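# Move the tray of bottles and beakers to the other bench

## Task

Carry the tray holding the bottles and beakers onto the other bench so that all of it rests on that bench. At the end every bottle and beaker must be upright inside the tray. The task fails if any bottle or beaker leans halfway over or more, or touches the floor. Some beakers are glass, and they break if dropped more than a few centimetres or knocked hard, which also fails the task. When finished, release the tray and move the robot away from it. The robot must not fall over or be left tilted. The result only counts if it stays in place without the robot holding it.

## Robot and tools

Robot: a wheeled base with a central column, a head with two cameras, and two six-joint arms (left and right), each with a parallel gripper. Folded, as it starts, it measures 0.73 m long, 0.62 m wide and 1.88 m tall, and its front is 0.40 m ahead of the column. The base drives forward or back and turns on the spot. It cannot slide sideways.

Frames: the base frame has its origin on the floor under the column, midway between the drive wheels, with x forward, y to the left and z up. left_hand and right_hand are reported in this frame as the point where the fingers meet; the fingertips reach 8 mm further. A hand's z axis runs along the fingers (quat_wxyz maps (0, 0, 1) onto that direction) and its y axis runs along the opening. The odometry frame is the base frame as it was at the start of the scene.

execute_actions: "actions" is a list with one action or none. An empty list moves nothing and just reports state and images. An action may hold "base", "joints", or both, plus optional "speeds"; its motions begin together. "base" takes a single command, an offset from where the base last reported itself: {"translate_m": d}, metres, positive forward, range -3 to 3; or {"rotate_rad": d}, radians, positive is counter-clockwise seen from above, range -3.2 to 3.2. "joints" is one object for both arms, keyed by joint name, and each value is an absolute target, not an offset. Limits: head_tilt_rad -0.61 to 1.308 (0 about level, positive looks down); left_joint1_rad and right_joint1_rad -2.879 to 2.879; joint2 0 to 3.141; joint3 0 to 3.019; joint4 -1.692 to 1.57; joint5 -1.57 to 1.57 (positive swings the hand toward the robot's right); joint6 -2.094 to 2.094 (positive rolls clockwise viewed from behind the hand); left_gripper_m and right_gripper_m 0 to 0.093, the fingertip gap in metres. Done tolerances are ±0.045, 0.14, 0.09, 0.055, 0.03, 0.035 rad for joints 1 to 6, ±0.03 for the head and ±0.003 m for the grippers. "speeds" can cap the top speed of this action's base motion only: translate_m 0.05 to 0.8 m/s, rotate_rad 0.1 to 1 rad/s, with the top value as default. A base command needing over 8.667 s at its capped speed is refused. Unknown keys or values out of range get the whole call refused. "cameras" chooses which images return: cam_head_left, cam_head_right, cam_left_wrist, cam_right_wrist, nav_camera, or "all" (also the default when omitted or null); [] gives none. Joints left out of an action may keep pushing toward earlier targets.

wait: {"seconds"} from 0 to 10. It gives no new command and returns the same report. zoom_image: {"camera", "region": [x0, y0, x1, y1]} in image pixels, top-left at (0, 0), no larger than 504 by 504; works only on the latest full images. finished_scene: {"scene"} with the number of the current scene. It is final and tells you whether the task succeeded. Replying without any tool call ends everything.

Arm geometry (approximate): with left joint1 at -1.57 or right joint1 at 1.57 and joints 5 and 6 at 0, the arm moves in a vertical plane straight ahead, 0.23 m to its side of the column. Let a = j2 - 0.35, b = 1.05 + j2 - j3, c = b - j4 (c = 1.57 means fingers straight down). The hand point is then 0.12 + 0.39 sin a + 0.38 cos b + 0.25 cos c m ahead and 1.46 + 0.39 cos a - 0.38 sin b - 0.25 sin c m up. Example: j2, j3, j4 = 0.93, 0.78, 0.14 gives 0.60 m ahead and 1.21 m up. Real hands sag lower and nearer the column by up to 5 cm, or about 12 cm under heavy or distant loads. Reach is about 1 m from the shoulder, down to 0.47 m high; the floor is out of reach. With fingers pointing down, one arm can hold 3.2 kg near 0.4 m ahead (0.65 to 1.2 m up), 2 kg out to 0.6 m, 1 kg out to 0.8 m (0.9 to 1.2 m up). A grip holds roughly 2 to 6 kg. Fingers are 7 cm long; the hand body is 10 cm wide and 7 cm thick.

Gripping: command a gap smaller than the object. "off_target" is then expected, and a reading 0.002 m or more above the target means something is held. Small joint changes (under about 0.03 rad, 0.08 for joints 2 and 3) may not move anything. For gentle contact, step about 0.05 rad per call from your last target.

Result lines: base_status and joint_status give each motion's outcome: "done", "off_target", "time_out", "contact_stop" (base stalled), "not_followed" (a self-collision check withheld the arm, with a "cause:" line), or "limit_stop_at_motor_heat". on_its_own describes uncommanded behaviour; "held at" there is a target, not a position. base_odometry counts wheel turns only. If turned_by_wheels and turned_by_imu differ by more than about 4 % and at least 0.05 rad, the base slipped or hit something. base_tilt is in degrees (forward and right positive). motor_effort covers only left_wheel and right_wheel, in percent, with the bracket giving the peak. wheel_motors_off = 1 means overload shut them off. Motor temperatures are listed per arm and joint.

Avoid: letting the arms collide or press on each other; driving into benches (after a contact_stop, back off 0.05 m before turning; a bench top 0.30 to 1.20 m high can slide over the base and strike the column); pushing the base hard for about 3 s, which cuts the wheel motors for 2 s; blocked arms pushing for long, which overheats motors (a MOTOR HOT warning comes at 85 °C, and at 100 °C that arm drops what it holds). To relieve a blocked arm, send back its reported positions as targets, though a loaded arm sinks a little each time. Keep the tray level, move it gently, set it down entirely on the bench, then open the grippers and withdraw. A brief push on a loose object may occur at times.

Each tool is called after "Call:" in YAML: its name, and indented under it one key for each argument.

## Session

Call:
execute_actions:
  actions: []

Scene clock: 0.00 s.
Motor temperatures (°C, as the motors report them): left_arm=[27 26 27 26 25 27] | right_arm=[25 29 26 26 26 26]
base_odometry: x=+0.000 y=+0.000 heading=+0.000 (m, m, rad; odometry frame)
turned_by_wheels: +0.000 (rad since the last result)
turned_by_imu: +0.000 (rad since the last result)
base_tilt: forward=+0.3 right=+0.4 (deg)
base_status: not commanded
joint_positions: head_tilt_rad=+0.870 left_joint1_rad=-1.594 left_joint2_rad=+0.870 left_joint3_rad=+0.416 left_joint4_rad=-0.918 left_joint5_rad=-0.014 left_joint6_rad=-0.082 left_gripper_m=+0.094 right_joint1_rad=+1.561 right_joint2_rad=+0.901 right_joint3_rad=+0.374 right_joint4_rad=-0.952 right_joint5_rad=+0.015 right_joint6_rad=+0.054 right_gripper_m=+0.094
joint_status: not commanded
wheel_motors_off: 0
motor_effort: left_wheel=+2 right_wheel=+0 (%)
left_hand: x=+0.1588 y=+0.2219 z=+1.2458 quat_wxyz=(+0.411, +0.025, -0.911, -0.017) (m; base frame)
right_hand: x=+0.1248 y=-0.2299 z=+1.2595 quat_wxyz=(+0.459, -0.025, -0.888, +0.022) (m; base frame)
pictures: cam_head_left, cam_head_right, cam_left_wrist, cam_right_wrist, nav_camera
camera_calibration (this result's frames):
cam_head_left: T_world_to_cam=[[-0.0466286, -0.998541, 0.0272421, -0.00916335], [-0.693475, 0.01273, -0.720368, 1.12909], [0.718971, -0.0524815, -0.693056, 0.959113], [0, 0, 0, 1]] pos_world=[0.0929975, 0.0268123, 1.47833]
cam_head_right: T_world_to_cam=[[-0.042768, -0.998536, 0.0331106, -0.0863863], [-0.704799, 0.00666474, -0.709376, 1.10857], [0.708117, -0.0536749, -0.704053, 0.974072], [0, 0, 0, 1]] pos_world=[0.0878665, -0.041365, 1.47505]
cam_left_wrist: T_world_to_cam=[[0.0132196, -0.99867, -0.0498313, 0.284277], [-0.10184, -0.0509213, 0.993497, -1.20236], [-0.994713, -0.0080588, -0.102378, 0.415279], [0, 0, 0, 1]] pos_world=[0.286877, 0.22602, 1.25122]
cam_right_wrist: T_world_to_cam=[[-0.0374839, -0.997887, 0.0530644, -0.286646], [0.0128856, 0.0526147, 0.998532, -1.24122], [-0.999214, 0.0381127, 0.0108862, 0.244939], [0, 0, 0, 1]] pos_world=[0.249996, -0.23007, 1.25194]
Images, in order (width x height): cam_head_left 504x504, cam_head_right 504x504, cam_left_wrist 504x504, cam_right_wrist 504x504, nav_camera 504x504.

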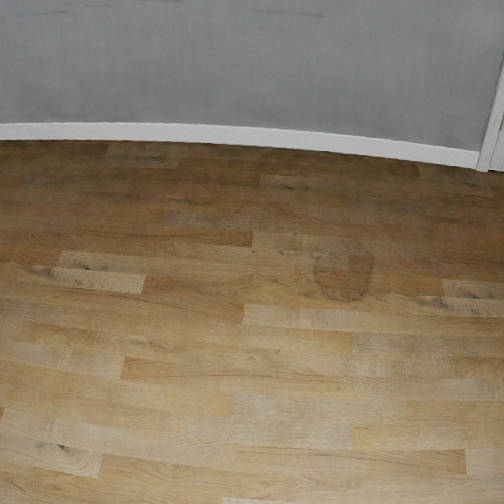

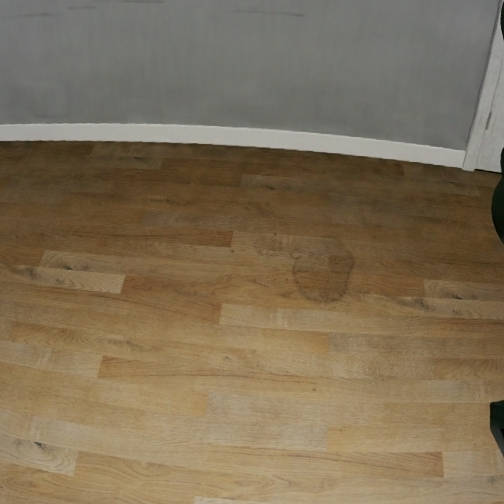

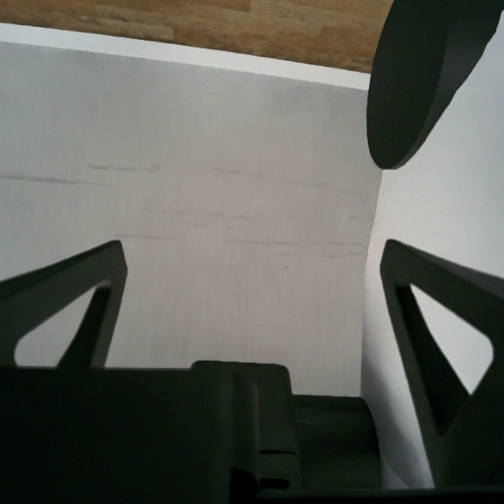

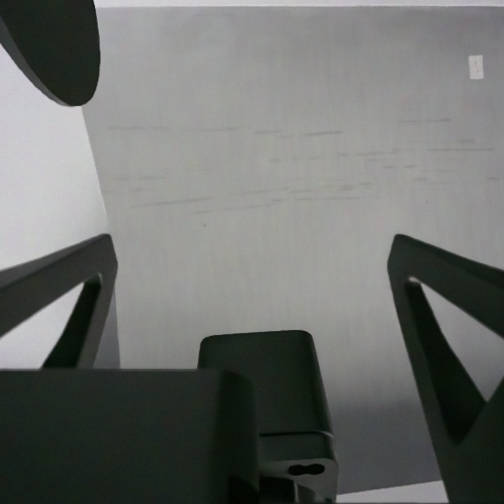

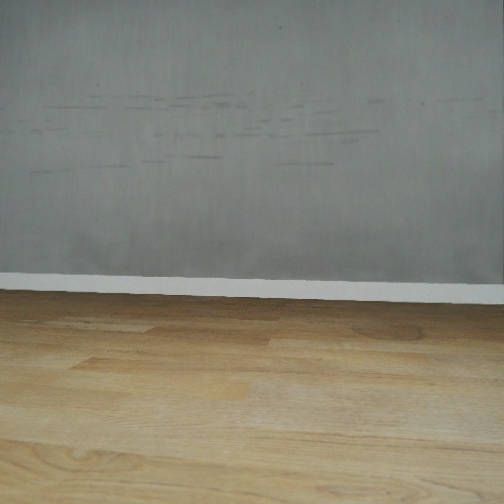

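Benches are likely to the sides.

Call:
execute_actions:
  actions:
    - {"base":{"rotate_rad":1.5},"joints":{"head_tilt_rad":0.5}}
  cameras: ["cam_head_left","nav_camera","cam_left_wrist"]

Scene clock: 3.23 s.
Motor temperatures (°C, as the motors report them): left_arm=[27 26 27 26 25 27] | right_arm=[25 29 26 26 26 26]
base_odometry: x=+0.000 y=+0.000 heading=+1.499 (m, m, rad; odometry frame)
turned_by_wheels: +1.499 (rad since the last result)
turned_by_imu: +1.486 (rad since the last result)
base_tilt: forward=+0.4 right=+0.4 (deg)
base_status: done
joint_positions: head_tilt_rad=+0.518 left_joint1_rad=-1.594 left_joint2_rad=+0.870 left_joint3_rad=+0.416 left_joint4_rad=-0.918 left_joint5_rad=-0.014 left_joint6_rad=-0.082 left_gripper_m=+0.094 right_joint1_rad=+1.561 right_joint2_rad=+0.901 right_joint3_rad=+0.374 right_joint4_rad=-0.952 right_joint5_rad=+0.015 right_joint6_rad=+0.054 right_gripper_m=+0.094
joint_status: all done
wheel_motors_off: 0
motor_effort: left_wheel=-5(44) right_wheel=+5(42) (%)
left_hand: x=+0.1588 y=+0.2219 z=+1.2458 quat_wxyz=(+0.411, +0.025, -0.911, -0.017) (m; base frame)
right_hand: x=+0.1244 y=-0.2299 z=+1.2596 quat_wxyz=(+0.459, -0.025, -0.888, +0.022) (m; base frame)
pictures: cam_head_left, cam_left_wrist, nav_camera
camera_calibration (this result's frames):
cam_head_left: T_world_to_cam=[[-0.0531619, -0.998541, 0.00949609, 0.0184921], [-0.402602, 0.01273, -0.915287, 1.41473], [0.91383, -0.0524815, -0.402691, 0.502208], [0, 0, 0, 1]] pos_world=[0.111622, 0.0268123, 1.49694]
cam_left_wrist: T_world_to_cam=[[0.0132196, -0.99867, -0.0498313, 0.284277], [-0.10184, -0.0509213, 0.993497, -1.20236], [-0.994713, -0.0080588, -0.102378, 0.415279], [0, 0, 0, 1]] pos_world=[0.286877, 0.22602, 1.25122]
Images, in order (width x height): cam_head_left 504x504, cam_left_wrist 504x504, nav_camera 504x504.

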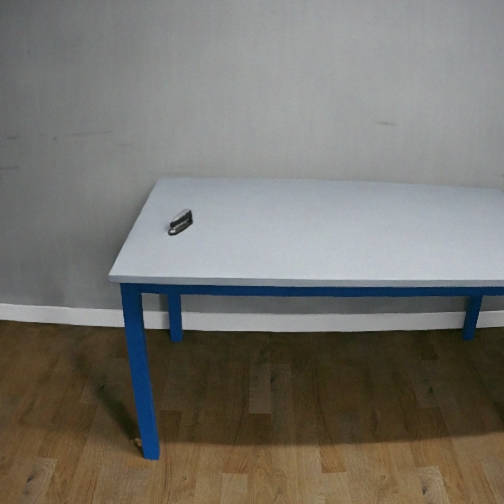

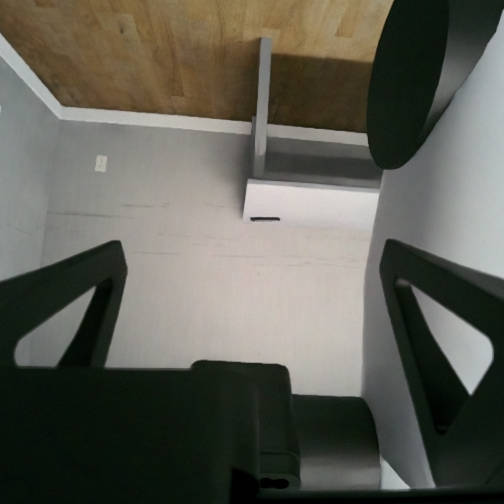

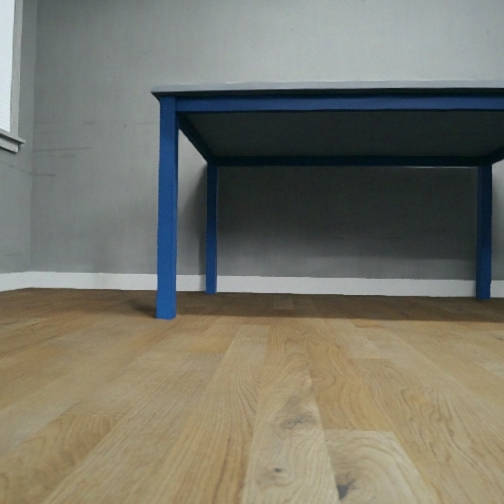

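Call:
execute_actions:
  actions:
    - {"base":{"rotate_rad":3.0}}
  cameras: ["cam_head_left","nav_camera"]

Scene clock: 8.17 s.
Motor temperatures (°C, as the motors report them): left_arm=[27 26 27 26 25 27] | right_arm=[25 29 26 26 26 26]
base_odometry: x=+0.000 y=+0.000 heading=-1.785 (m, m, rad; odometry frame)
turned_by_wheels: +2.999 (rad since the last result)
turned_by_imu: +2.978 (rad since the last result)
base_tilt: forward=+0.4 right=+0.4 (deg)
base_status: done
joint_positions: head_tilt_rad=+0.518 left_joint1_rad=-1.594 left_joint2_rad=+0.870 left_joint3_rad=+0.416 left_joint4_rad=-0.918 left_joint5_rad=-0.014 left_joint6_rad=-0.082 left_gripper_m=+0.094 right_joint1_rad=+1.561 right_joint2_rad=+0.901 right_joint3_rad=+0.374 right_joint4_rad=-0.952 right_joint5_rad=+0.015 right_joint6_rad=+0.054 right_gripper_m=+0.094
joint_status: not commanded
wheel_motors_off: 0
motor_effort: left_wheel=-6(31) right_wheel=+6(28) (%)
left_hand: x=+0.1588 y=+0.2219 z=+1.2458 quat_wxyz=(+0.411, +0.025, -0.911, -0.017) (m; base frame)
right_hand: x=+0.1244 y=-0.2299 z=+1.2596 quat_wxyz=(+0.459, -0.025, -0.888, +0.022) (m; base frame)
pictures: cam_head_left, nav_camera
camera_calibration (this result's frames):
cam_head_left: T_world_to_cam=[[-0.0531622, -0.998541, 0.00949442, 0.0184947], [-0.402573, 0.01273, -0.915299, 1.41474], [0.913843, -0.0524815, -0.402662, 0.502163], [0, 0, 0, 1]] pos_world=[0.111623, 0.0268123, 1.49694]
Images, in order (width x height): cam_head_left 504x504, nav_camera 504x504.

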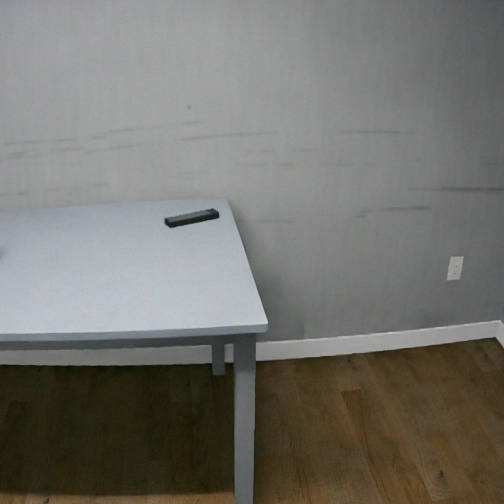

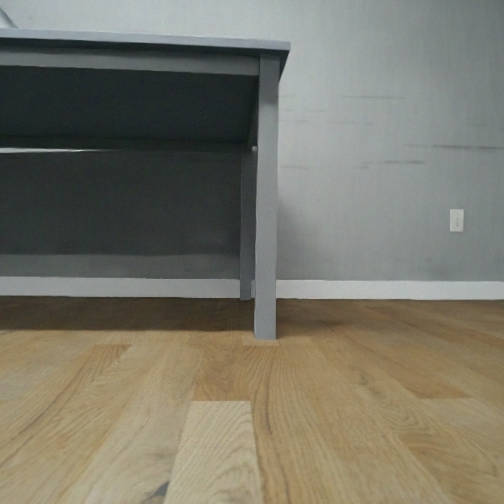

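Call:
execute_actions:
  actions:
    - {"base":{"rotate_rad":0.5},"joints":{"head_tilt_rad":0.6}}
  cameras: ["cam_head_left","nav_camera"]

Scene clock: 10.43 s.
Motor temperatures (°C, as the motors report them): left_arm=[27 26 27 26 25 27] | right_arm=[25 29 26 26 26 26]
base_odometry: x=+0.000 y=+0.000 heading=-1.286 (m, m, rad; odometry frame)
turned_by_wheels: +0.499 (rad since the last result)
turned_by_imu: +0.495 (rad since the last result)
base_tilt: forward=+0.4 right=+0.5 (deg)
base_status: done
joint_positions: head_tilt_rad=+0.603 left_joint1_rad=-1.594 left_joint2_rad=+0.870 left_joint3_rad=+0.416 left_joint4_rad=-0.918 left_joint5_rad=-0.014 left_joint6_rad=-0.082 left_gripper_m=+0.094 right_joint1_rad=+1.561 right_joint2_rad=+0.901 right_joint3_rad=+0.374 right_joint4_rad=-0.952 right_joint5_rad=+0.015 right_joint6_rad=+0.054 right_gripper_m=+0.094
joint_status: all done
wheel_motors_off: 0
motor_effort: left_wheel=-6(31) right_wheel=+5(28) (%)
left_hand: x=+0.1588 y=+0.2219 z=+1.2458 quat_wxyz=(+0.411, +0.025, -0.911, -0.017) (m; base frame)
right_hand: x=+0.1244 y=-0.2299 z=+1.2596 quat_wxyz=(+0.459, -0.025, -0.888, +0.022) (m; base frame)
pictures: cam_head_left, nav_camera
camera_calibration (this result's frames):
cam_head_left: T_world_to_cam=[[-0.0521618, -0.998541, 0.0139822, 0.0115335], [-0.478973, 0.01273, -0.877737, 1.36072], [0.876278, -0.0524815, -0.478938, 0.621506], [0, 0, 0, 1]] pos_world=[0.107737, 0.0268123, 1.49185]
Images, in order (width x height): cam_head_left 504x504, nav_camera 504x504.

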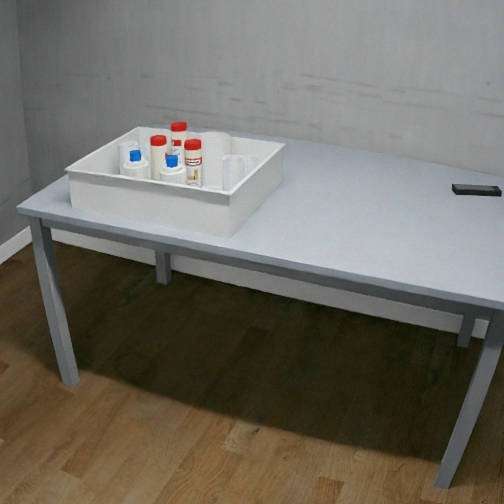

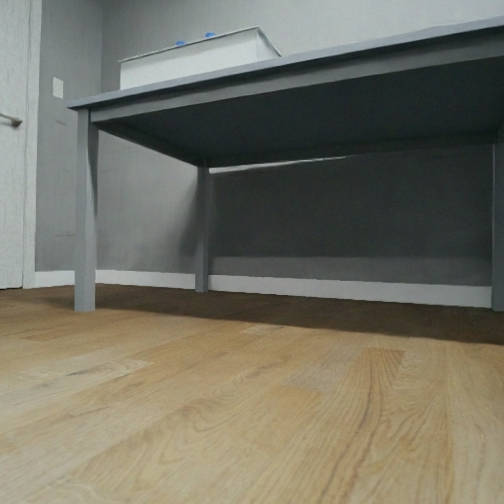

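Call:
execute_actions:
  actions:
    - {"base":{"rotate_rad":0.68}}
  cameras: ["cam_head_left","nav_camera"]

Call:
execute_actions:
  actions:
    - {"base":{"translate_m":1.07}}
  cameras: ["nav_camera"]

Call:
execute_actions:
  actions:
    - {"base":{"rotate_rad":-1.147},"joints":{"head_tilt_rad":0.75}}
  cameras: ["cam_head_left","nav_camera"]

Scene clock: 14.13 s.
Motor temperatures (°C, as the motors report them): left_arm=[27 26 27 26 25 27] | right_arm=[25 29 26 26 26 26]
base_odometry: x=+0.000 y=+0.000 heading=-0.607 (m, m, rad; odometry frame)
turned_by_wheels: +0.679 (rad since the last result)
turned_by_imu: +0.674 (rad since the last result)
base_tilt: forward=+0.4 right=+0.3 (deg)
base_status: done
joint_positions: head_tilt_rad=+0.603 left_joint1_rad=-1.594 left_joint2_rad=+0.870 left_joint3_rad=+0.416 left_joint4_rad=-0.918 left_joint5_rad=-0.014 left_joint6_rad=-0.082 left_gripper_m=+0.094 right_joint1_rad=+1.561 right_joint2_rad=+0.901 right_joint3_rad=+0.374 right_joint4_rad=-0.952 right_joint5_rad=+0.015 right_joint6_rad=+0.054 right_gripper_m=+0.094
joint_status: not commanded
wheel_motors_off: 0
motor_effort: left_wheel=-5(31) right_wheel=+5(28) (%)
left_hand: x=+0.1588 y=+0.2219 z=+1.2458 quat_wxyz=(+0.411, +0.025, -0.911, -0.017) (m; base frame)
right_hand: x=+0.1246 y=-0.2299 z=+1.2596 quat_wxyz=(+0.459, -0.025, -0.888, +0.022) (m; base frame)
pictures: cam_head_left, nav_camera
camera_calibration (this result's frames):
cam_head_left: T_world_to_cam=[[-0.0521611, -0.998541, 0.0139849, 0.0115293], [-0.479019, 0.01273, -0.877712, 1.36068], [0.876254, -0.0524815, -0.478984, 0.621577], [0, 0, 0, 1]] pos_world=[0.107734, 0.0268123, 1.49185]
Images, in order (width x height): cam_head_left 504x504, nav_camera 504x504.

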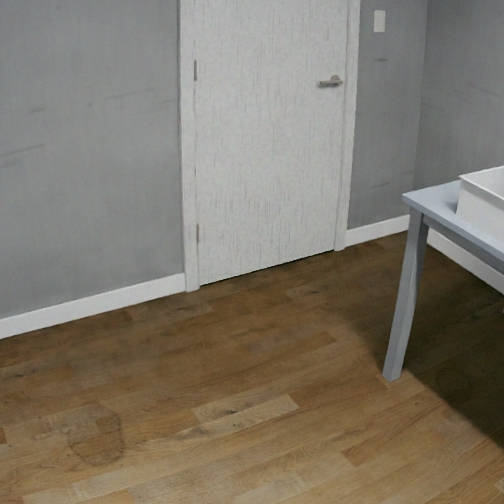

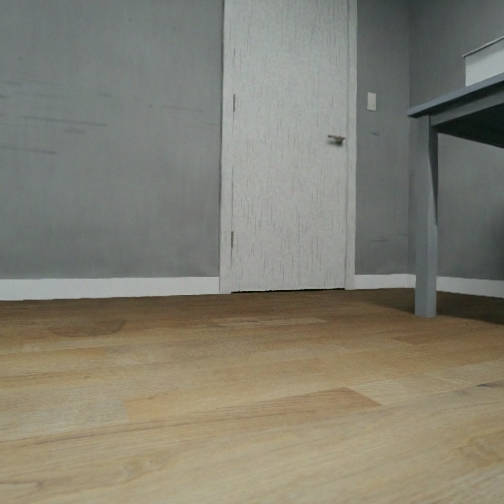

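Scene clock: 17.43 s.
Motor temperatures (°C, as the motors report them): left_arm=[27 27 27 26 25 27] | right_arm=[25 29 26 26 26 26]
base_odometry: x=+0.879 y=-0.610 heading=-0.607 (m, m, rad; odometry frame)
turned_by_wheels: +0.000 (rad since the last result)
turned_by_imu: -0.002 (rad since the last result)
base_tilt: forward=+0.4 right=+0.4 (deg)
base_status: done
joint_positions: head_tilt_rad=+0.604 left_joint1_rad=-1.594 left_joint2_rad=+0.870 left_joint3_rad=+0.419 left_joint4_rad=-0.918 left_joint5_rad=-0.014 left_joint6_rad=-0.082 left_gripper_m=+0.094 right_joint1_rad=+1.561 right_joint2_rad=+0.901 right_joint3_rad=+0.376 right_joint4_rad=-0.952 right_joint5_rad=+0.015 right_joint6_rad=+0.054 right_gripper_m=+0.094
joint_status: not commanded
wheel_motors_off: 0
motor_effort: left_wheel=-1(52) right_wheel=+2(57) (%)
left_hand: x=+0.1605 y=+0.2219 z=+1.2454 quat_wxyz=(+0.409, +0.025, -0.912, -0.016) (m; base frame)
right_hand: x=+0.1258 y=-0.2299 z=+1.2591 quat_wxyz=(+0.458, -0.025, -0.888, +0.022) (m; base frame)
pictures: nav_camera
Images, in order (width x height): nav_camera 504x504.

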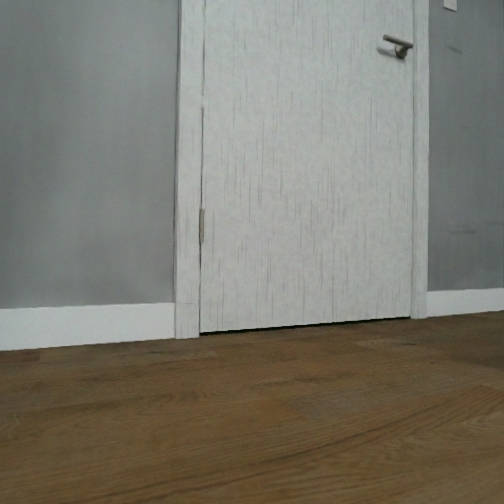

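Scene clock: 20.17 s.
Motor temperatures (°C, as the motors report them): left_arm=[27 27 27 26 25 27] | right_arm=[25 29 26 26 26 26]
base_odometry: x=+0.879 y=-0.610 heading=-1.753 (m, m, rad; odometry frame)
turned_by_wheels: -1.146 (rad since the last result)
turned_by_imu: -1.138 (rad since the last result)
base_tilt: forward=+0.3 right=+0.5 (deg)
base_status: done
joint_positions: head_tilt_rad=+0.752 left_joint1_rad=-1.594 left_joint2_rad=+0.870 left_joint3_rad=+0.419 left_joint4_rad=-0.918 left_joint5_rad=-0.014 left_joint6_rad=-0.082 left_gripper_m=+0.094 right_joint1_rad=+1.561 right_joint2_rad=+0.901 right_joint3_rad=+0.376 right_joint4_rad=-0.952 right_joint5_rad=+0.015 right_joint6_rad=+0.054 right_gripper_m=+0.094
joint_status: all done
wheel_motors_off: 0
motor_effort: left_wheel=+6(36) right_wheel=-5(44) (%)
left_hand: x=+0.1605 y=+0.2219 z=+1.2454 quat_wxyz=(+0.409, +0.025, -0.912, -0.016) (m; base frame)
right_hand: x=+0.1258 y=-0.2299 z=+1.2591 quat_wxyz=(+0.458, -0.025, -0.888, +0.022) (m; base frame)
pictures: cam_head_left, nav_camera
camera_calibration (this result's frames):
cam_head_left: T_world_to_cam=[[-0.0495124, -0.998541, 0.021561, -0.000270336], [-0.603811, 0.01273, -0.797026, 1.24266], [0.795589, -0.0524815, -0.60356, 0.817457], [0, 0, 0, 1]] pos_world=[0.0999608, 0.0268123, 1.48383]
Images, in order (width x height): cam_head_left 504x504, nav_camera 504x504.

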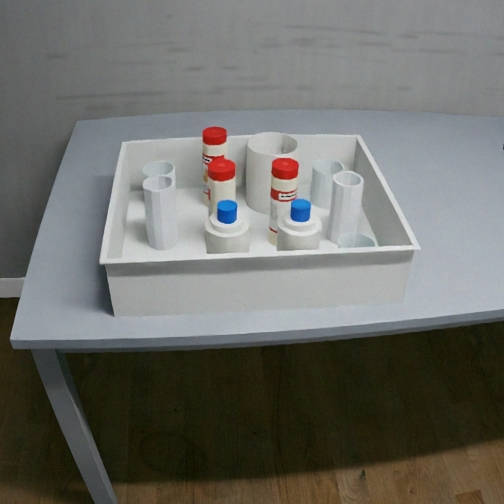

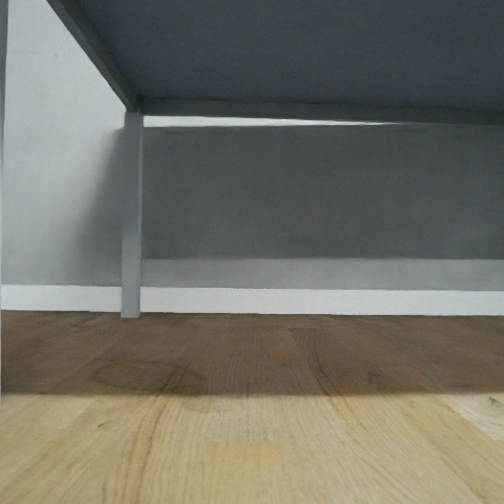

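Call:
execute_actions:
  actions:
    - {"base":{"rotate_rad":-0.195},"joints":{"head_tilt_rad":1.0,"left_joint1_rad":-1.50,"left_joint2_rad":1.25,"left_joint3_rad":0.98,"left_joint4_rad":-0.25,"left_joint5_rad":0.07,"left_joint6_rad":0,"right_joint1_rad":1.50,"right_joint2_rad":1.25,"right_joint3_rad":0.98,"right_joint4_rad":-0.25,"right_joint5_rad":-0.07,"right_joint6_rad":0}}
  cameras: []

Call:
execute_actions:
  actions:
    - {"base":{"translate_m":0.38},"speeds":{"translate_m":0.4}}
  cameras: []

Call:
execute_actions:
  actions:
    - {"base":{"rotate_rad":0.253}}
  cameras: ["cam_head_left"]

Call:
execute_actions:
  actions:
    - {"base":{"translate_m":0.27},"speeds":{"translate_m":0.3},"joints":{"head_tilt_rad":1.1}}
  cameras: ["cam_head_left","cam_left_wrist","cam_right_wrist"]

Scene clock: 22.83 s.
Motor temperatures (°C, as the motors report them): left_arm=[27 27 27 26 25 27] | right_arm=[25 29 26 26 26 26]
base_odometry: x=+0.879 y=-0.610 heading=-1.947 (m, m, rad; odometry frame)
turned_by_wheels: -0.194 (rad since the last result)
turned_by_imu: -0.193 (rad since the last result)
base_tilt: forward=+0.4 right=+0.5 (deg)
base_status: done
joint_positions: head_tilt_rad=+1.000 left_joint1_rad=-1.498 left_joint2_rad=+1.249 left_joint3_rad=+0.990 left_joint4_rad=-0.251 left_joint5_rad=+0.068 left_joint6_rad=-0.013 left_gripper_m=+0.094 right_joint1_rad=+1.501 right_joint2_rad=+1.255 right_joint3_rad=+0.980 right_joint4_rad=-0.259 right_joint5_rad=-0.068 right_joint6_rad=+0.007 right_gripper_m=+0.094
joint_status: all done
wheel_motors_off: 0
motor_effort: left_wheel=+5(36) right_wheel=-5(25) (%)
left_hand: x=+0.5292 y=+0.2530 z=+1.0810 quat_wxyz=(-0.008, +0.024, -1.000, +0.003) (m; base frame)
right_hand: x=+0.5185 y=-0.2518 z=+1.0776 quat_wxyz=(+0.005, -0.021, -1.000, -0.004) (m; base frame)
pictures: none
No camera images: the call's "cameras" was empty. Leave "cameras" out to get every camera's image.

Scene clock: 25.07 s.
Motor temperatures (°C, as the motors report them): left_arm=[27 27 27 26 25 27] | right_arm=[25 29 26 26 26 26]
base_odometry: x=+0.739 y=-0.964 heading=-1.948 (m, m, rad; odometry frame)
turned_by_wheels: +0.000 (rad since the last result)
turned_by_imu: -0.002 (rad since the last result)
base_tilt: forward=+0.4 right=+0.3 (deg)
base_status: done
joint_positions: head_tilt_rad=+1.001 left_joint1_rad=-1.498 left_joint2_rad=+1.249 left_joint3_rad=+0.985 left_joint4_rad=-0.251 left_joint5_rad=+0.068 left_joint6_rad=-0.013 left_gripper_m=+0.094 right_joint1_rad=+1.501 right_joint2_rad=+1.255 right_joint3_rad=+0.977 right_joint4_rad=-0.259 right_joint5_rad=-0.068 right_joint6_rad=+0.007 right_gripper_m=+0.094
joint_status: not commanded
wheel_motors_off: 0
motor_effort: left_wheel=+0(66) right_wheel=+1(46) (%)
left_hand: x=+0.5259 y=+0.2529 z=+1.0804 quat_wxyz=(-0.005, +0.025, -1.000, +0.003) (m; base frame)
right_hand: x=+0.5168 y=-0.2518 z=+1.0774 quat_wxyz=(+0.006, -0.021, -1.000, -0.004) (m; base frame)
pictures: none
No camera images: the call's "cameras" was empty. Leave "cameras" out to get every camera's image.

Scene clock: 26.50 s.
Motor temperatures (°C, as the motors report them): left_arm=[27 27 27 26 25 27] | right_arm=[25 30 26 26 26 26]
base_odometry: x=+0.739 y=-0.964 heading=-1.696 (m, m, rad; odometry frame)
turned_by_wheels: +0.252 (rad since the last result)
turned_by_imu: +0.249 (rad since the last result)
base_tilt: forward=+0.4 right=+0.4 (deg)
base_status: done
joint_positions: head_tilt_rad=+1.001 left_joint1_rad=-1.498 left_joint2_rad=+1.249 left_joint3_rad=+0.985 left_joint4_rad=-0.251 left_joint5_rad=+0.069 left_joint6_rad=-0.013 left_gripper_m=+0.094 right_joint1_rad=+1.500 right_joint2_rad=+1.255 right_joint3_rad=+0.977 right_joint4_rad=-0.259 right_joint5_rad=-0.068 right_joint6_rad=+0.007 right_gripper_m=+0.094
joint_status: not commanded
wheel_motors_off: 0
motor_effort: left_wheel=-2(53) right_wheel=+0(33) (%)
left_hand: x=+0.5259 y=+0.2528 z=+1.0804 quat_wxyz=(-0.005, +0.025, -1.000, +0.003) (m; base frame)
right_hand: x=+0.5168 y=-0.2524 z=+1.0774 quat_wxyz=(+0.006, -0.021, -1.000, -0.004) (m; base frame)
pictures: cam_head_left
camera_calibration (this result's frames):
cam_head_left: T_world_to_cam=[[-0.0426838, -0.998541, 0.0330824, -0.0183547], [-0.781381, 0.01273, -0.623924, 0.984966], [0.622592, -0.0524815, -0.780784, 1.09903], [0, 0, 0, 1]] pos_world=[0.0846006, 0.0268123, 1.47326]
Images, in order (width x height): cam_head_left 504x504.

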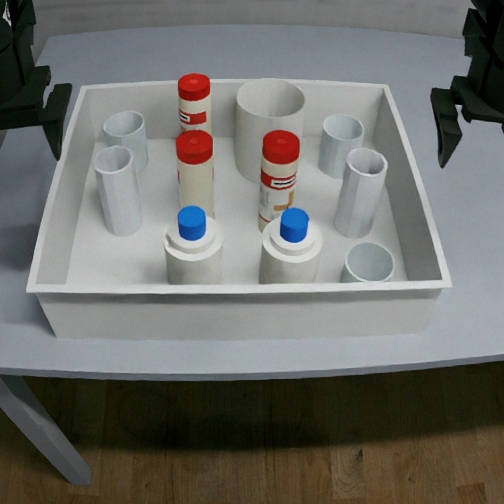

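Scene clock: 28.63 s.
Motor temperatures (°C, as the motors report them): left_arm=[27 28 27 26 25 27] | right_arm=[25 30 26 26 26 26]
base_odometry: x=+0.705 y=-1.232 heading=-1.695 (m, m, rad; odometry frame)
turned_by_wheels: +0.001 (rad since the last result)
turned_by_imu: +0.000 (rad since the last result)
base_tilt: forward=+0.4 right=+0.5 (deg)
base_status: done
joint_positions: head_tilt_rad=+1.099 left_joint1_rad=-1.498 left_joint2_rad=+1.248 left_joint3_rad=+0.982 left_joint4_rad=-0.251 left_joint5_rad=+0.069 left_joint6_rad=-0.013 left_gripper_m=+0.094 right_joint1_rad=+1.500 right_joint2_rad=+1.255 right_joint3_rad=+0.976 right_joint4_rad=-0.259 right_joint5_rad=-0.068 right_joint6_rad=+0.007 right_gripper_m=+0.094
joint_status: all done
wheel_motors_off: 0
motor_effort: left_wheel=+1(55) right_wheel=-1(50) (%)
left_hand: x=+0.5245 y=+0.2528 z=+1.0805 quat_wxyz=(-0.004, +0.025, -1.000, +0.003) (m; base frame)
right_hand: x=+0.5161 y=-0.2524 z=+1.0773 quat_wxyz=(+0.007, -0.022, -1.000, -0.004) (m; base frame)
pictures: cam_head_left, cam_left_wrist, cam_right_wrist
camera_calibration (this result's frames):
cam_head_left: T_world_to_cam=[[-0.0392177, -0.998541, 0.0371259, -0.024755], [-0.839038, 0.01273, -0.543924, 0.864649], [0.542658, -0.0524815, -0.838313, 1.19162], [0, 0, 0, 1]] pos_world=[0.0778584, 0.0268123, 1.47018]
cam_left_wrist: T_world_to_cam=[[0.035834, -0.999325, -0.00807543, 0.245198], [-0.817042, -0.0339489, 0.575578, -0.17685], [-0.575464, -0.0140273, -0.817707, 1.31687], [0, 0, 0, 1]] pos_world=[0.604534, 0.257501, 1.18059]
cam_right_wrist: T_world_to_cam=[[-0.0437863, -0.998784, -0.0226567, -0.200105], [-0.800855, 0.0215333, 0.59847, -0.220038], [-0.597255, 0.0443495, -0.800824, 1.30738], [0, 0, 0, 1]] pos_world=[0.595858, -0.253106, 1.17413]
Images, in order (width x height): cam_head_left 504x504, cam_left_wrist 504x504, cam_right_wrist 504x504.

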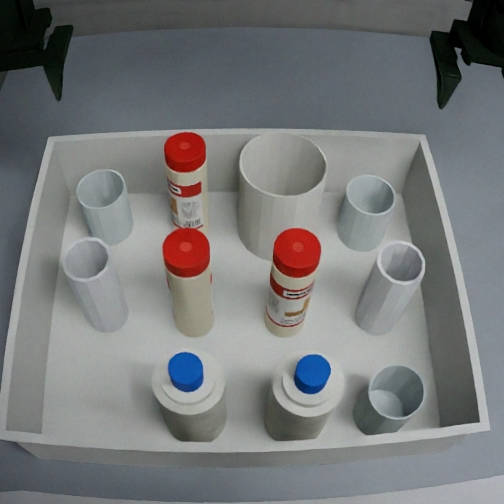

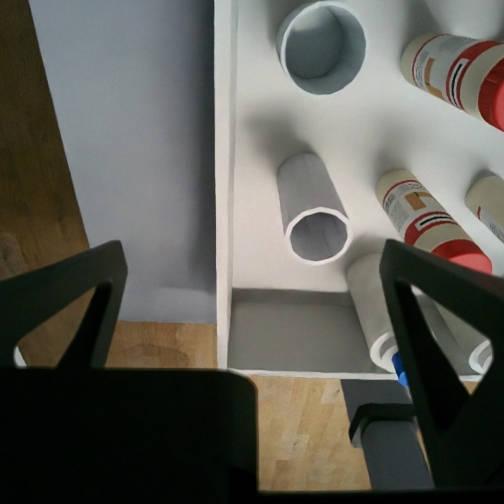

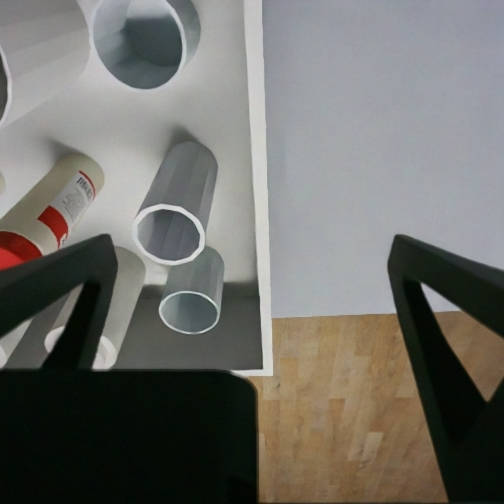

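Call:
execute_actions:
  actions:
    - {"base":{"translate_m":-0.03},"speeds":{"translate_m":0.1},"joints":{"left_joint1_rad":-1.465,"left_joint2_rad":1.67,"left_joint3_rad":1.23,"left_joint4_rad":-0.08,"left_joint5_rad":0.1,"left_gripper_m":0.05,"right_joint1_rad":1.54,"right_joint2_rad":1.67,"right_joint3_rad":1.23,"right_joint4_rad":-0.08,"right_joint5_rad":-0.035,"right_gripper_m":0.05}}
  cameras: ["cam_head_left","cam_left_wrist","cam_right_wrist"]

Scene clock: 31.20 s.
Motor temperatures (°C, as the motors report them): left_arm=[27 28 27 26 25 27] | right_arm=[25 30 26 26 26 26]
base_odometry: x=+0.709 y=-1.202 heading=-1.695 (m, m, rad; odometry frame)
turned_by_wheels: +0.000 (rad since the last result)
turned_by_imu: -0.001 (rad since the last result)
base_tilt: forward=+0.4 right=+0.4 (deg)
base_status: done
joint_positions: head_tilt_rad=+1.100 left_joint1_rad=-1.470 left_joint2_rad=+1.686 left_joint3_rad=+1.225 left_joint4_rad=-0.079 left_joint5_rad=+0.099 left_joint6_rad=-0.013 left_gripper_m=+0.050 right_joint1_rad=+1.542 right_joint2_rad=+1.688 right_joint3_rad=+1.227 right_joint4_rad=-0.086 right_joint5_rad=-0.037 right_joint6_rad=+0.007 right_gripper_m=+0.050
joint_status: all done
wheel_motors_off: 0
motor_effort: left_wheel=+0(40) right_wheel=+0(34) (%)
left_hand: x=+0.5171 y=+0.2766 z=+0.9195 quat_wxyz=(+0.007, +0.033, -0.999, +0.006) (m; base frame)
right_hand: x=+0.5165 y=-0.2391 z=+0.9166 quat_wxyz=(+0.012, -0.011, -1.000, -0.006) (m; base frame)
pictures: cam_head_left, cam_left_wrist, cam_right_wrist
camera_calibration (this result's frames):
cam_head_left: T_world_to_cam=[[-0.0391924, -0.998541, 0.0371526, -0.0247973], [-0.839408, 0.01273, -0.543353, 0.863788], [0.542088, -0.0524815, -0.838682, 1.19222], [0, 0, 0, 1]] pos_world=[0.0778109, 0.0268123, 1.47016]
cam_left_wrist: T_world_to_cam=[[0.0515107, -0.99867, -0.00203364, 0.254189], [-0.803431, -0.0426497, 0.593868, -0.110893], [-0.593165, -0.0289566, -0.80456, 1.18253], [0, 0, 0, 1]] pos_world=[0.599246, 0.283363, 1.01779]
cam_right_wrist: T_world_to_cam=[[-0.0230887, -0.999361, -0.0272919, -0.197015], [-0.795106, 0.00180751, 0.606468, -0.13883], [-0.606031, 0.0357025, -0.794639, 1.17512], [0, 0, 0, 1]] pos_world=[0.597224, -0.238593, 1.01261]
Images, in order (width x height): cam_head_left 504x504, cam_left_wrist 504x504, cam_right_wrist 504x504.

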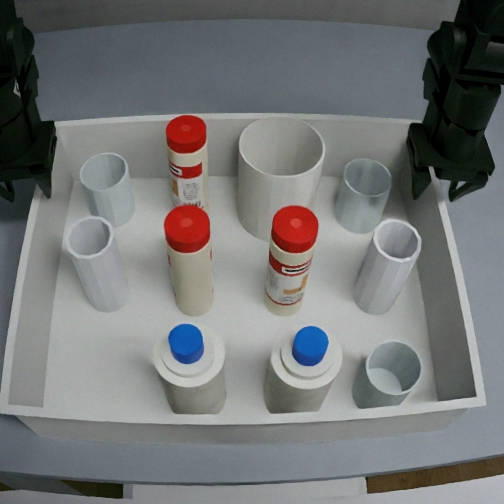

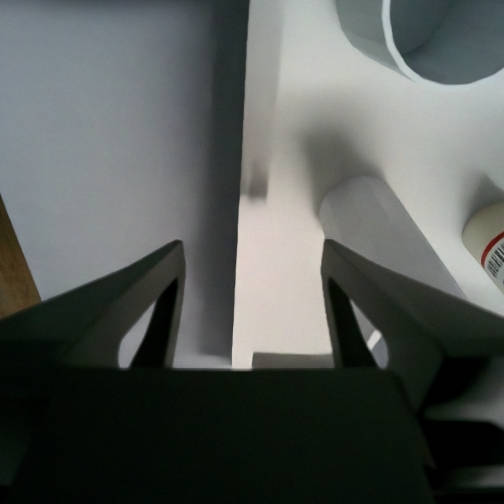

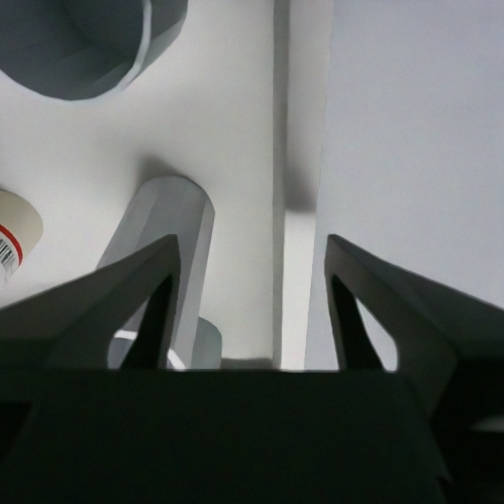

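Call:
execute_actions:
  actions:
    - {"joints":{"right_joint1_rad":1.505,"right_joint5_rad":-0.07,"left_joint2_rad":1.72,"left_joint3_rad":1.28,"right_joint2_rad":1.72,"right_joint3_rad":1.28}}
  cameras: ["cam_left_wrist","cam_right_wrist"]

Scene clock: 32.40 s.
Motor temperatures (°C, as the motors report them): left_arm=[27 28 27 26 25 27] | right_arm=[25 30 26 26 26 26]
base_odometry: x=+0.709 y=-1.202 heading=-1.695 (m, m, rad; odometry frame)
turned_by_wheels: +0.000 (rad since the last result)
turned_by_imu: +0.000 (rad since the last result)
base_tilt: forward=+0.4 right=+0.5 (deg)
base_status: not commanded
joint_positions: head_tilt_rad=+1.100 left_joint1_rad=-1.470 left_joint2_rad=+1.706 left_joint3_rad=+1.274 left_joint4_rad=-0.079 left_joint5_rad=+0.099 left_joint6_rad=-0.013 left_gripper_m=+0.050 right_joint1_rad=+1.502 right_joint2_rad=+1.702 right_joint3_rad=+1.281 right_joint4_rad=-0.086 right_joint5_rad=-0.068 right_joint6_rad=+0.007 right_gripper_m=+0.050
joint_status: all done
wheel_motors_off: 0
motor_effort: left_wheel=+0(1) right_wheel=+1(1) (%)
left_hand: x=+0.5374 y=+0.2782 z=+0.9130 quat_wxyz=(-0.008, +0.031, -0.999, +0.006) (m; base frame)
right_hand: x=+0.5426 y=-0.2621 z=+0.9136 quat_wxyz=(-0.009, -0.020, -1.000, -0.004) (m; base frame)
pictures: cam_left_wrist, cam_right_wrist
camera_calibration (this result's frames):
cam_left_wrist: T_world_to_cam=[[0.0489789, -0.998798, -0.00204267, 0.256131], [-0.820766, -0.0414138, 0.569762, -0.0596987], [-0.569161, -0.0262297, -0.821807, 1.19143], [0, 0, 0, 1]] pos_world=[0.616572, 0.284602, 1.01366]
cam_right_wrist: T_world_to_cam=[[-0.0402177, -0.998899, -0.0241466, -0.212955], [-0.819188, 0.0191259, 0.573206, -0.0682368], [-0.572113, 0.0428336, -0.819055, 1.19516], [0, 0, 0, 1]] pos_world=[0.619305, -0.262608, 1.01288]
Images, in order (width x height): cam_left_wrist 504x504, cam_right_wrist 504x504.

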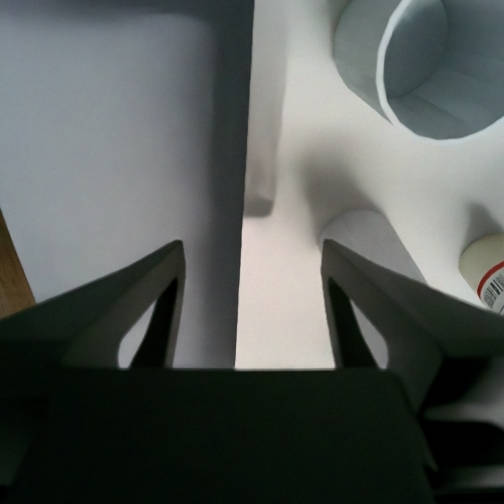

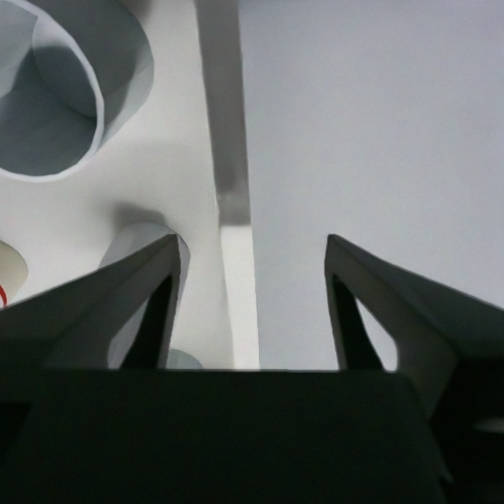

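Call:
execute_actions:
  actions:
    - {"joints":{"right_joint1_rad":1.535,"left_joint2_rad":1.83,"left_joint3_rad":1.35,"left_joint4_rad":-0.04,"right_joint2_rad":1.83,"right_joint3_rad":1.35,"right_joint4_rad":-0.04}}
  cameras: ["cam_head_left","cam_left_wrist","cam_right_wrist"]

Scene clock: 33.77 s.
Motor temperatures (°C, as the motors report them): left_arm=[27 28 27 26 25 27] | right_arm=[25 30 26 26 26 26]
base_odometry: x=+0.709 y=-1.202 heading=-1.695 (m, m, rad; odometry frame)
turned_by_wheels: +0.000 (rad since the last result)
turned_by_imu: +0.000 (rad since the last result)
base_tilt: forward=+0.4 right=+0.5 (deg)
base_status: not commanded
joint_positions: head_tilt_rad=+1.100 left_joint1_rad=-1.470 left_joint2_rad=+1.832 left_joint3_rad=+1.351 left_joint4_rad=-0.043 left_joint5_rad=+0.099 left_joint6_rad=-0.013 left_gripper_m=+0.050 right_joint1_rad=+1.537 right_joint2_rad=+1.827 right_joint3_rad=+1.346 right_joint4_rad=-0.051 right_joint5_rad=-0.068 right_joint6_rad=+0.007 right_gripper_m=+0.050
joint_status: all done
wheel_motors_off: 0
motor_effort: left_wheel=-1(2) right_wheel=+0(1) (%)
left_hand: x=+0.5224 y=+0.2818 z=+0.8640 quat_wxyz=(-0.001, +0.032, -0.999, +0.006) (m; base frame)
right_hand: x=+0.5209 y=-0.2385 z=+0.8636 quat_wxyz=(+0.004, -0.012, -1.000, -0.019) (m; base frame)
pictures: cam_head_left, cam_left_wrist, cam_right_wrist
camera_calibration (this result's frames):
cam_head_left: T_world_to_cam=[[-0.0391924, -0.998541, 0.0371526, -0.0247973], [-0.839408, 0.01273, -0.543353, 0.863788], [0.542087, -0.0524815, -0.838682, 1.19222], [0, 0, 0, 1]] pos_world=[0.0778109, 0.0268123, 1.47016]
cam_left_wrist: T_world_to_cam=[[0.050115, -0.998741, -0.00202932, 0.259677], [-0.813076, -0.0419784, 0.580642, -0.0571858], [-0.579996, -0.0274488, -0.814157, 1.14212], [0, 0, 0, 1]] pos_world=[0.602914, 0.2883, 0.963594]
cam_right_wrist: T_world_to_cam=[[-0.0248601, -0.998214, -0.0543205, -0.173277], [-0.804117, -0.0123166, 0.594343, -0.0914621], [-0.593951, 0.0584555, -0.802375, 1.14146], [0, 0, 0, 1]] pos_world=[0.600116, -0.240819, 0.960825]
Images, in order (width x height): cam_head_left 504x504, cam_left_wrist 504x504, cam_right_wrist 504x504.

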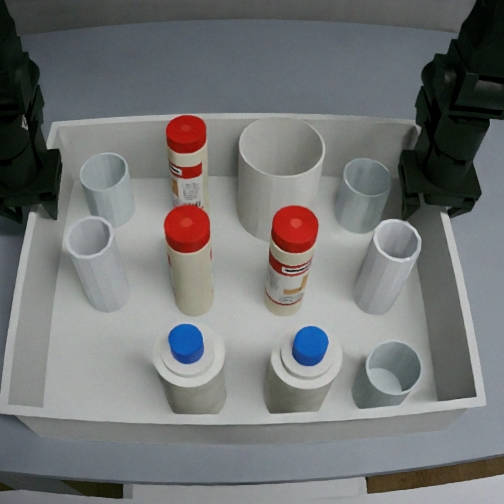

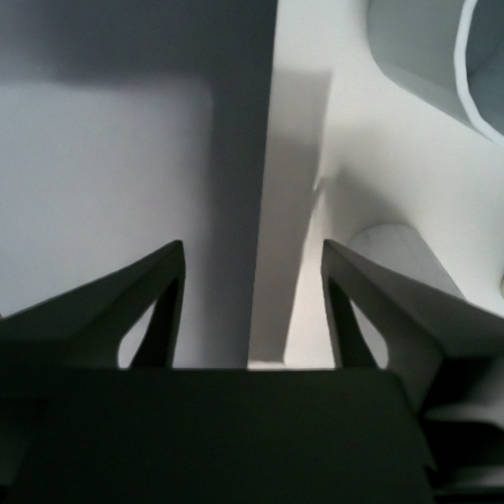

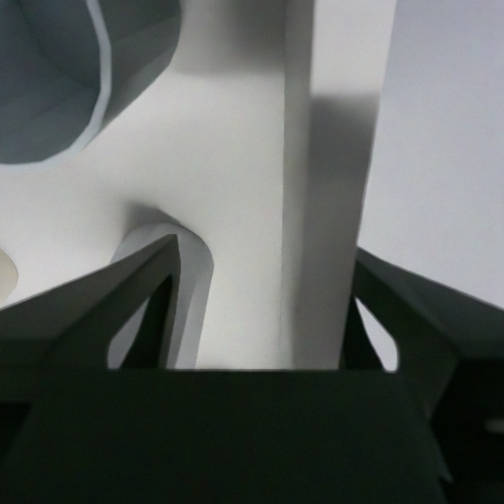

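Call:
execute_actions:
  actions:
    - {"joints":{"right_joint1_rad":1.503}}
  cameras: ["cam_right_wrist"]

Call:
execute_actions:
  actions:
    - {"joints":{"left_joint1_rad":-1.5,"left_joint2_rad":1.94,"left_joint3_rad":1.44,"left_joint4_rad":-0.03,"right_joint2_rad":1.95,"right_joint3_rad":1.43,"right_joint4_rad":-0.02}}
  cameras: ["cam_head_left","cam_left_wrist","cam_right_wrist"]

Scene clock: 34.97 s.
Motor temperatures (°C, as the motors report them): left_arm=[27 28 27 26 25 27] | right_arm=[25 30 26 26 26 26]
base_odometry: x=+0.709 y=-1.202 heading=-1.695 (m, m, rad; odometry frame)
turned_by_wheels: +0.000 (rad since the last result)
turned_by_imu: +0.000 (rad since the last result)
base_tilt: forward=+0.4 right=+0.4 (deg)
base_status: not commanded
joint_positions: head_tilt_rad=+1.100 left_joint1_rad=-1.470 left_joint2_rad=+1.832 left_joint3_rad=+1.351 left_joint4_rad=-0.043 left_joint5_rad=+0.099 left_joint6_rad=-0.013 left_gripper_m=+0.050 right_joint1_rad=+1.500 right_joint2_rad=+1.827 right_joint3_rad=+1.346 right_joint4_rad=-0.051 right_joint5_rad=-0.068 right_joint6_rad=+0.007 right_gripper_m=+0.050
joint_status: all done
wheel_motors_off: 0
motor_effort: left_wheel=+0(0) right_wheel=+0(1) (%)
left_hand: x=+0.5224 y=+0.2818 z=+0.8640 quat_wxyz=(-0.001, +0.032, -0.999, +0.006) (m; base frame)
right_hand: x=+0.5203 y=-0.2659 z=+0.8645 quat_wxyz=(+0.004, -0.021, -1.000, -0.004) (m; base frame)
pictures: cam_right_wrist
camera_calibration (this result's frames):
cam_right_wrist: T_world_to_cam=[[-0.0435294, -0.998802, -0.0223703, -0.2186], [-0.804035, 0.0217332, 0.594184, -0.0835832], [-0.592986, 0.043851, -0.804018, 1.1405], [0, 0, 0, 1]] pos_world=[0.599581, -0.266534, 0.961755]
Images, in order (width x height): cam_right_wrist 504x504.

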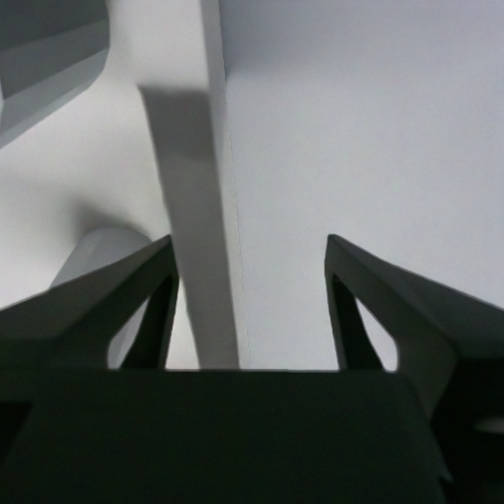

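Scene clock: 35.70 s.
Motor temperatures (°C, as the motors report them): left_arm=[27 28 27 26 25 27] | right_arm=[25 30 26 26 26 26]
base_odometry: x=+0.709 y=-1.202 heading=-1.695 (m, m, rad; odometry frame)
turned_by_wheels: +0.000 (rad since the last result)
turned_by_imu: +0.000 (rad since the last result)
base_tilt: forward=+0.4 right=+0.5 (deg)
base_status: not commanded
joint_positions: head_tilt_rad=+1.100 left_joint1_rad=-1.496 left_joint2_rad=+1.928 left_joint3_rad=+1.442 left_joint4_rad=-0.034 left_joint5_rad=+0.099 left_joint6_rad=-0.013 left_gripper_m=+0.050 right_joint1_rad=+1.499 right_joint2_rad=+1.913 right_joint3_rad=+1.439 right_joint4_rad=-0.030 right_joint5_rad=-0.071 right_joint6_rad=+0.007 right_gripper_m=+0.050
joint_status: all done
wheel_motors_off: 0
motor_effort: left_wheel=-1(2) right_wheel=+0(2) (%)
left_hand: x=+0.5237 y=+0.2648 z=+0.8261 quat_wxyz=(-0.003, +0.025, -1.000, +0.017) (m; base frame)
right_hand: x=+0.5315 y=-0.2681 z=+0.8316 quat_wxyz=(-0.010, -0.021, -1.000, -0.004) (m; base frame)
pictures: cam_head_left, cam_left_wrist, cam_right_wrist
camera_calibration (this result's frames):
cam_head_left: T_world_to_cam=[[-0.0391924, -0.998541, 0.0371526, -0.0247973], [-0.839408, 0.01273, -0.543353, 0.863788], [0.542088, -0.0524815, -0.838682, 1.19222], [0, 0, 0, 1]] pos_world=[0.0778109, 0.0268123, 1.47016]
cam_left_wrist: T_world_to_cam=[[0.0361966, -0.999129, 0.0207382, 0.231206], [-0.816136, -0.0175784, 0.577592, -0.0371807], [-0.576725, -0.0378321, -0.816062, 1.1142], [0, 0, 0, 1]] pos_world=[0.603872, 0.272504, 0.925934]
cam_right_wrist: T_world_to_cam=[[-0.0412954, -0.998837, -0.0248998, -0.220201], [-0.820532, 0.0196828, 0.571262, -0.0277143], [-0.570107, 0.0440215, -0.82039, 1.12231], [0, 0, 0, 1]] pos_world=[0.608002, -0.268805, 0.931078]
Images, in order (width x height): cam_head_left 504x504, cam_left_wrist 504x504, cam_right_wrist 504x504.

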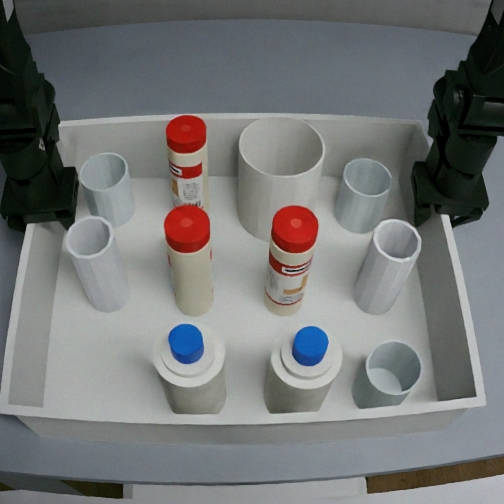

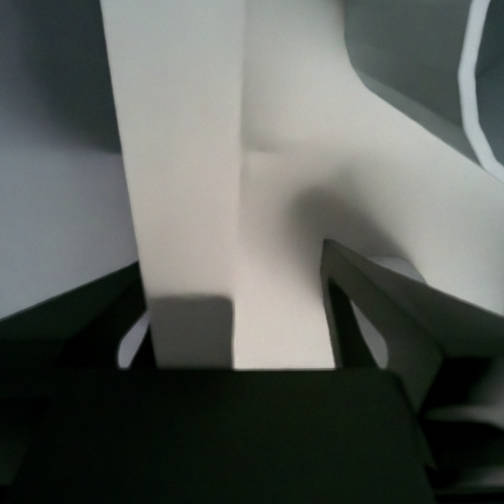

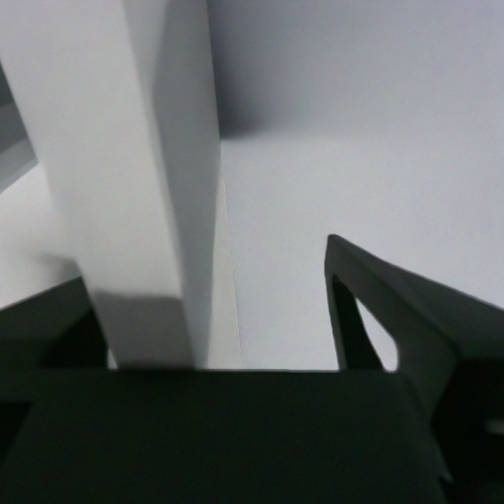

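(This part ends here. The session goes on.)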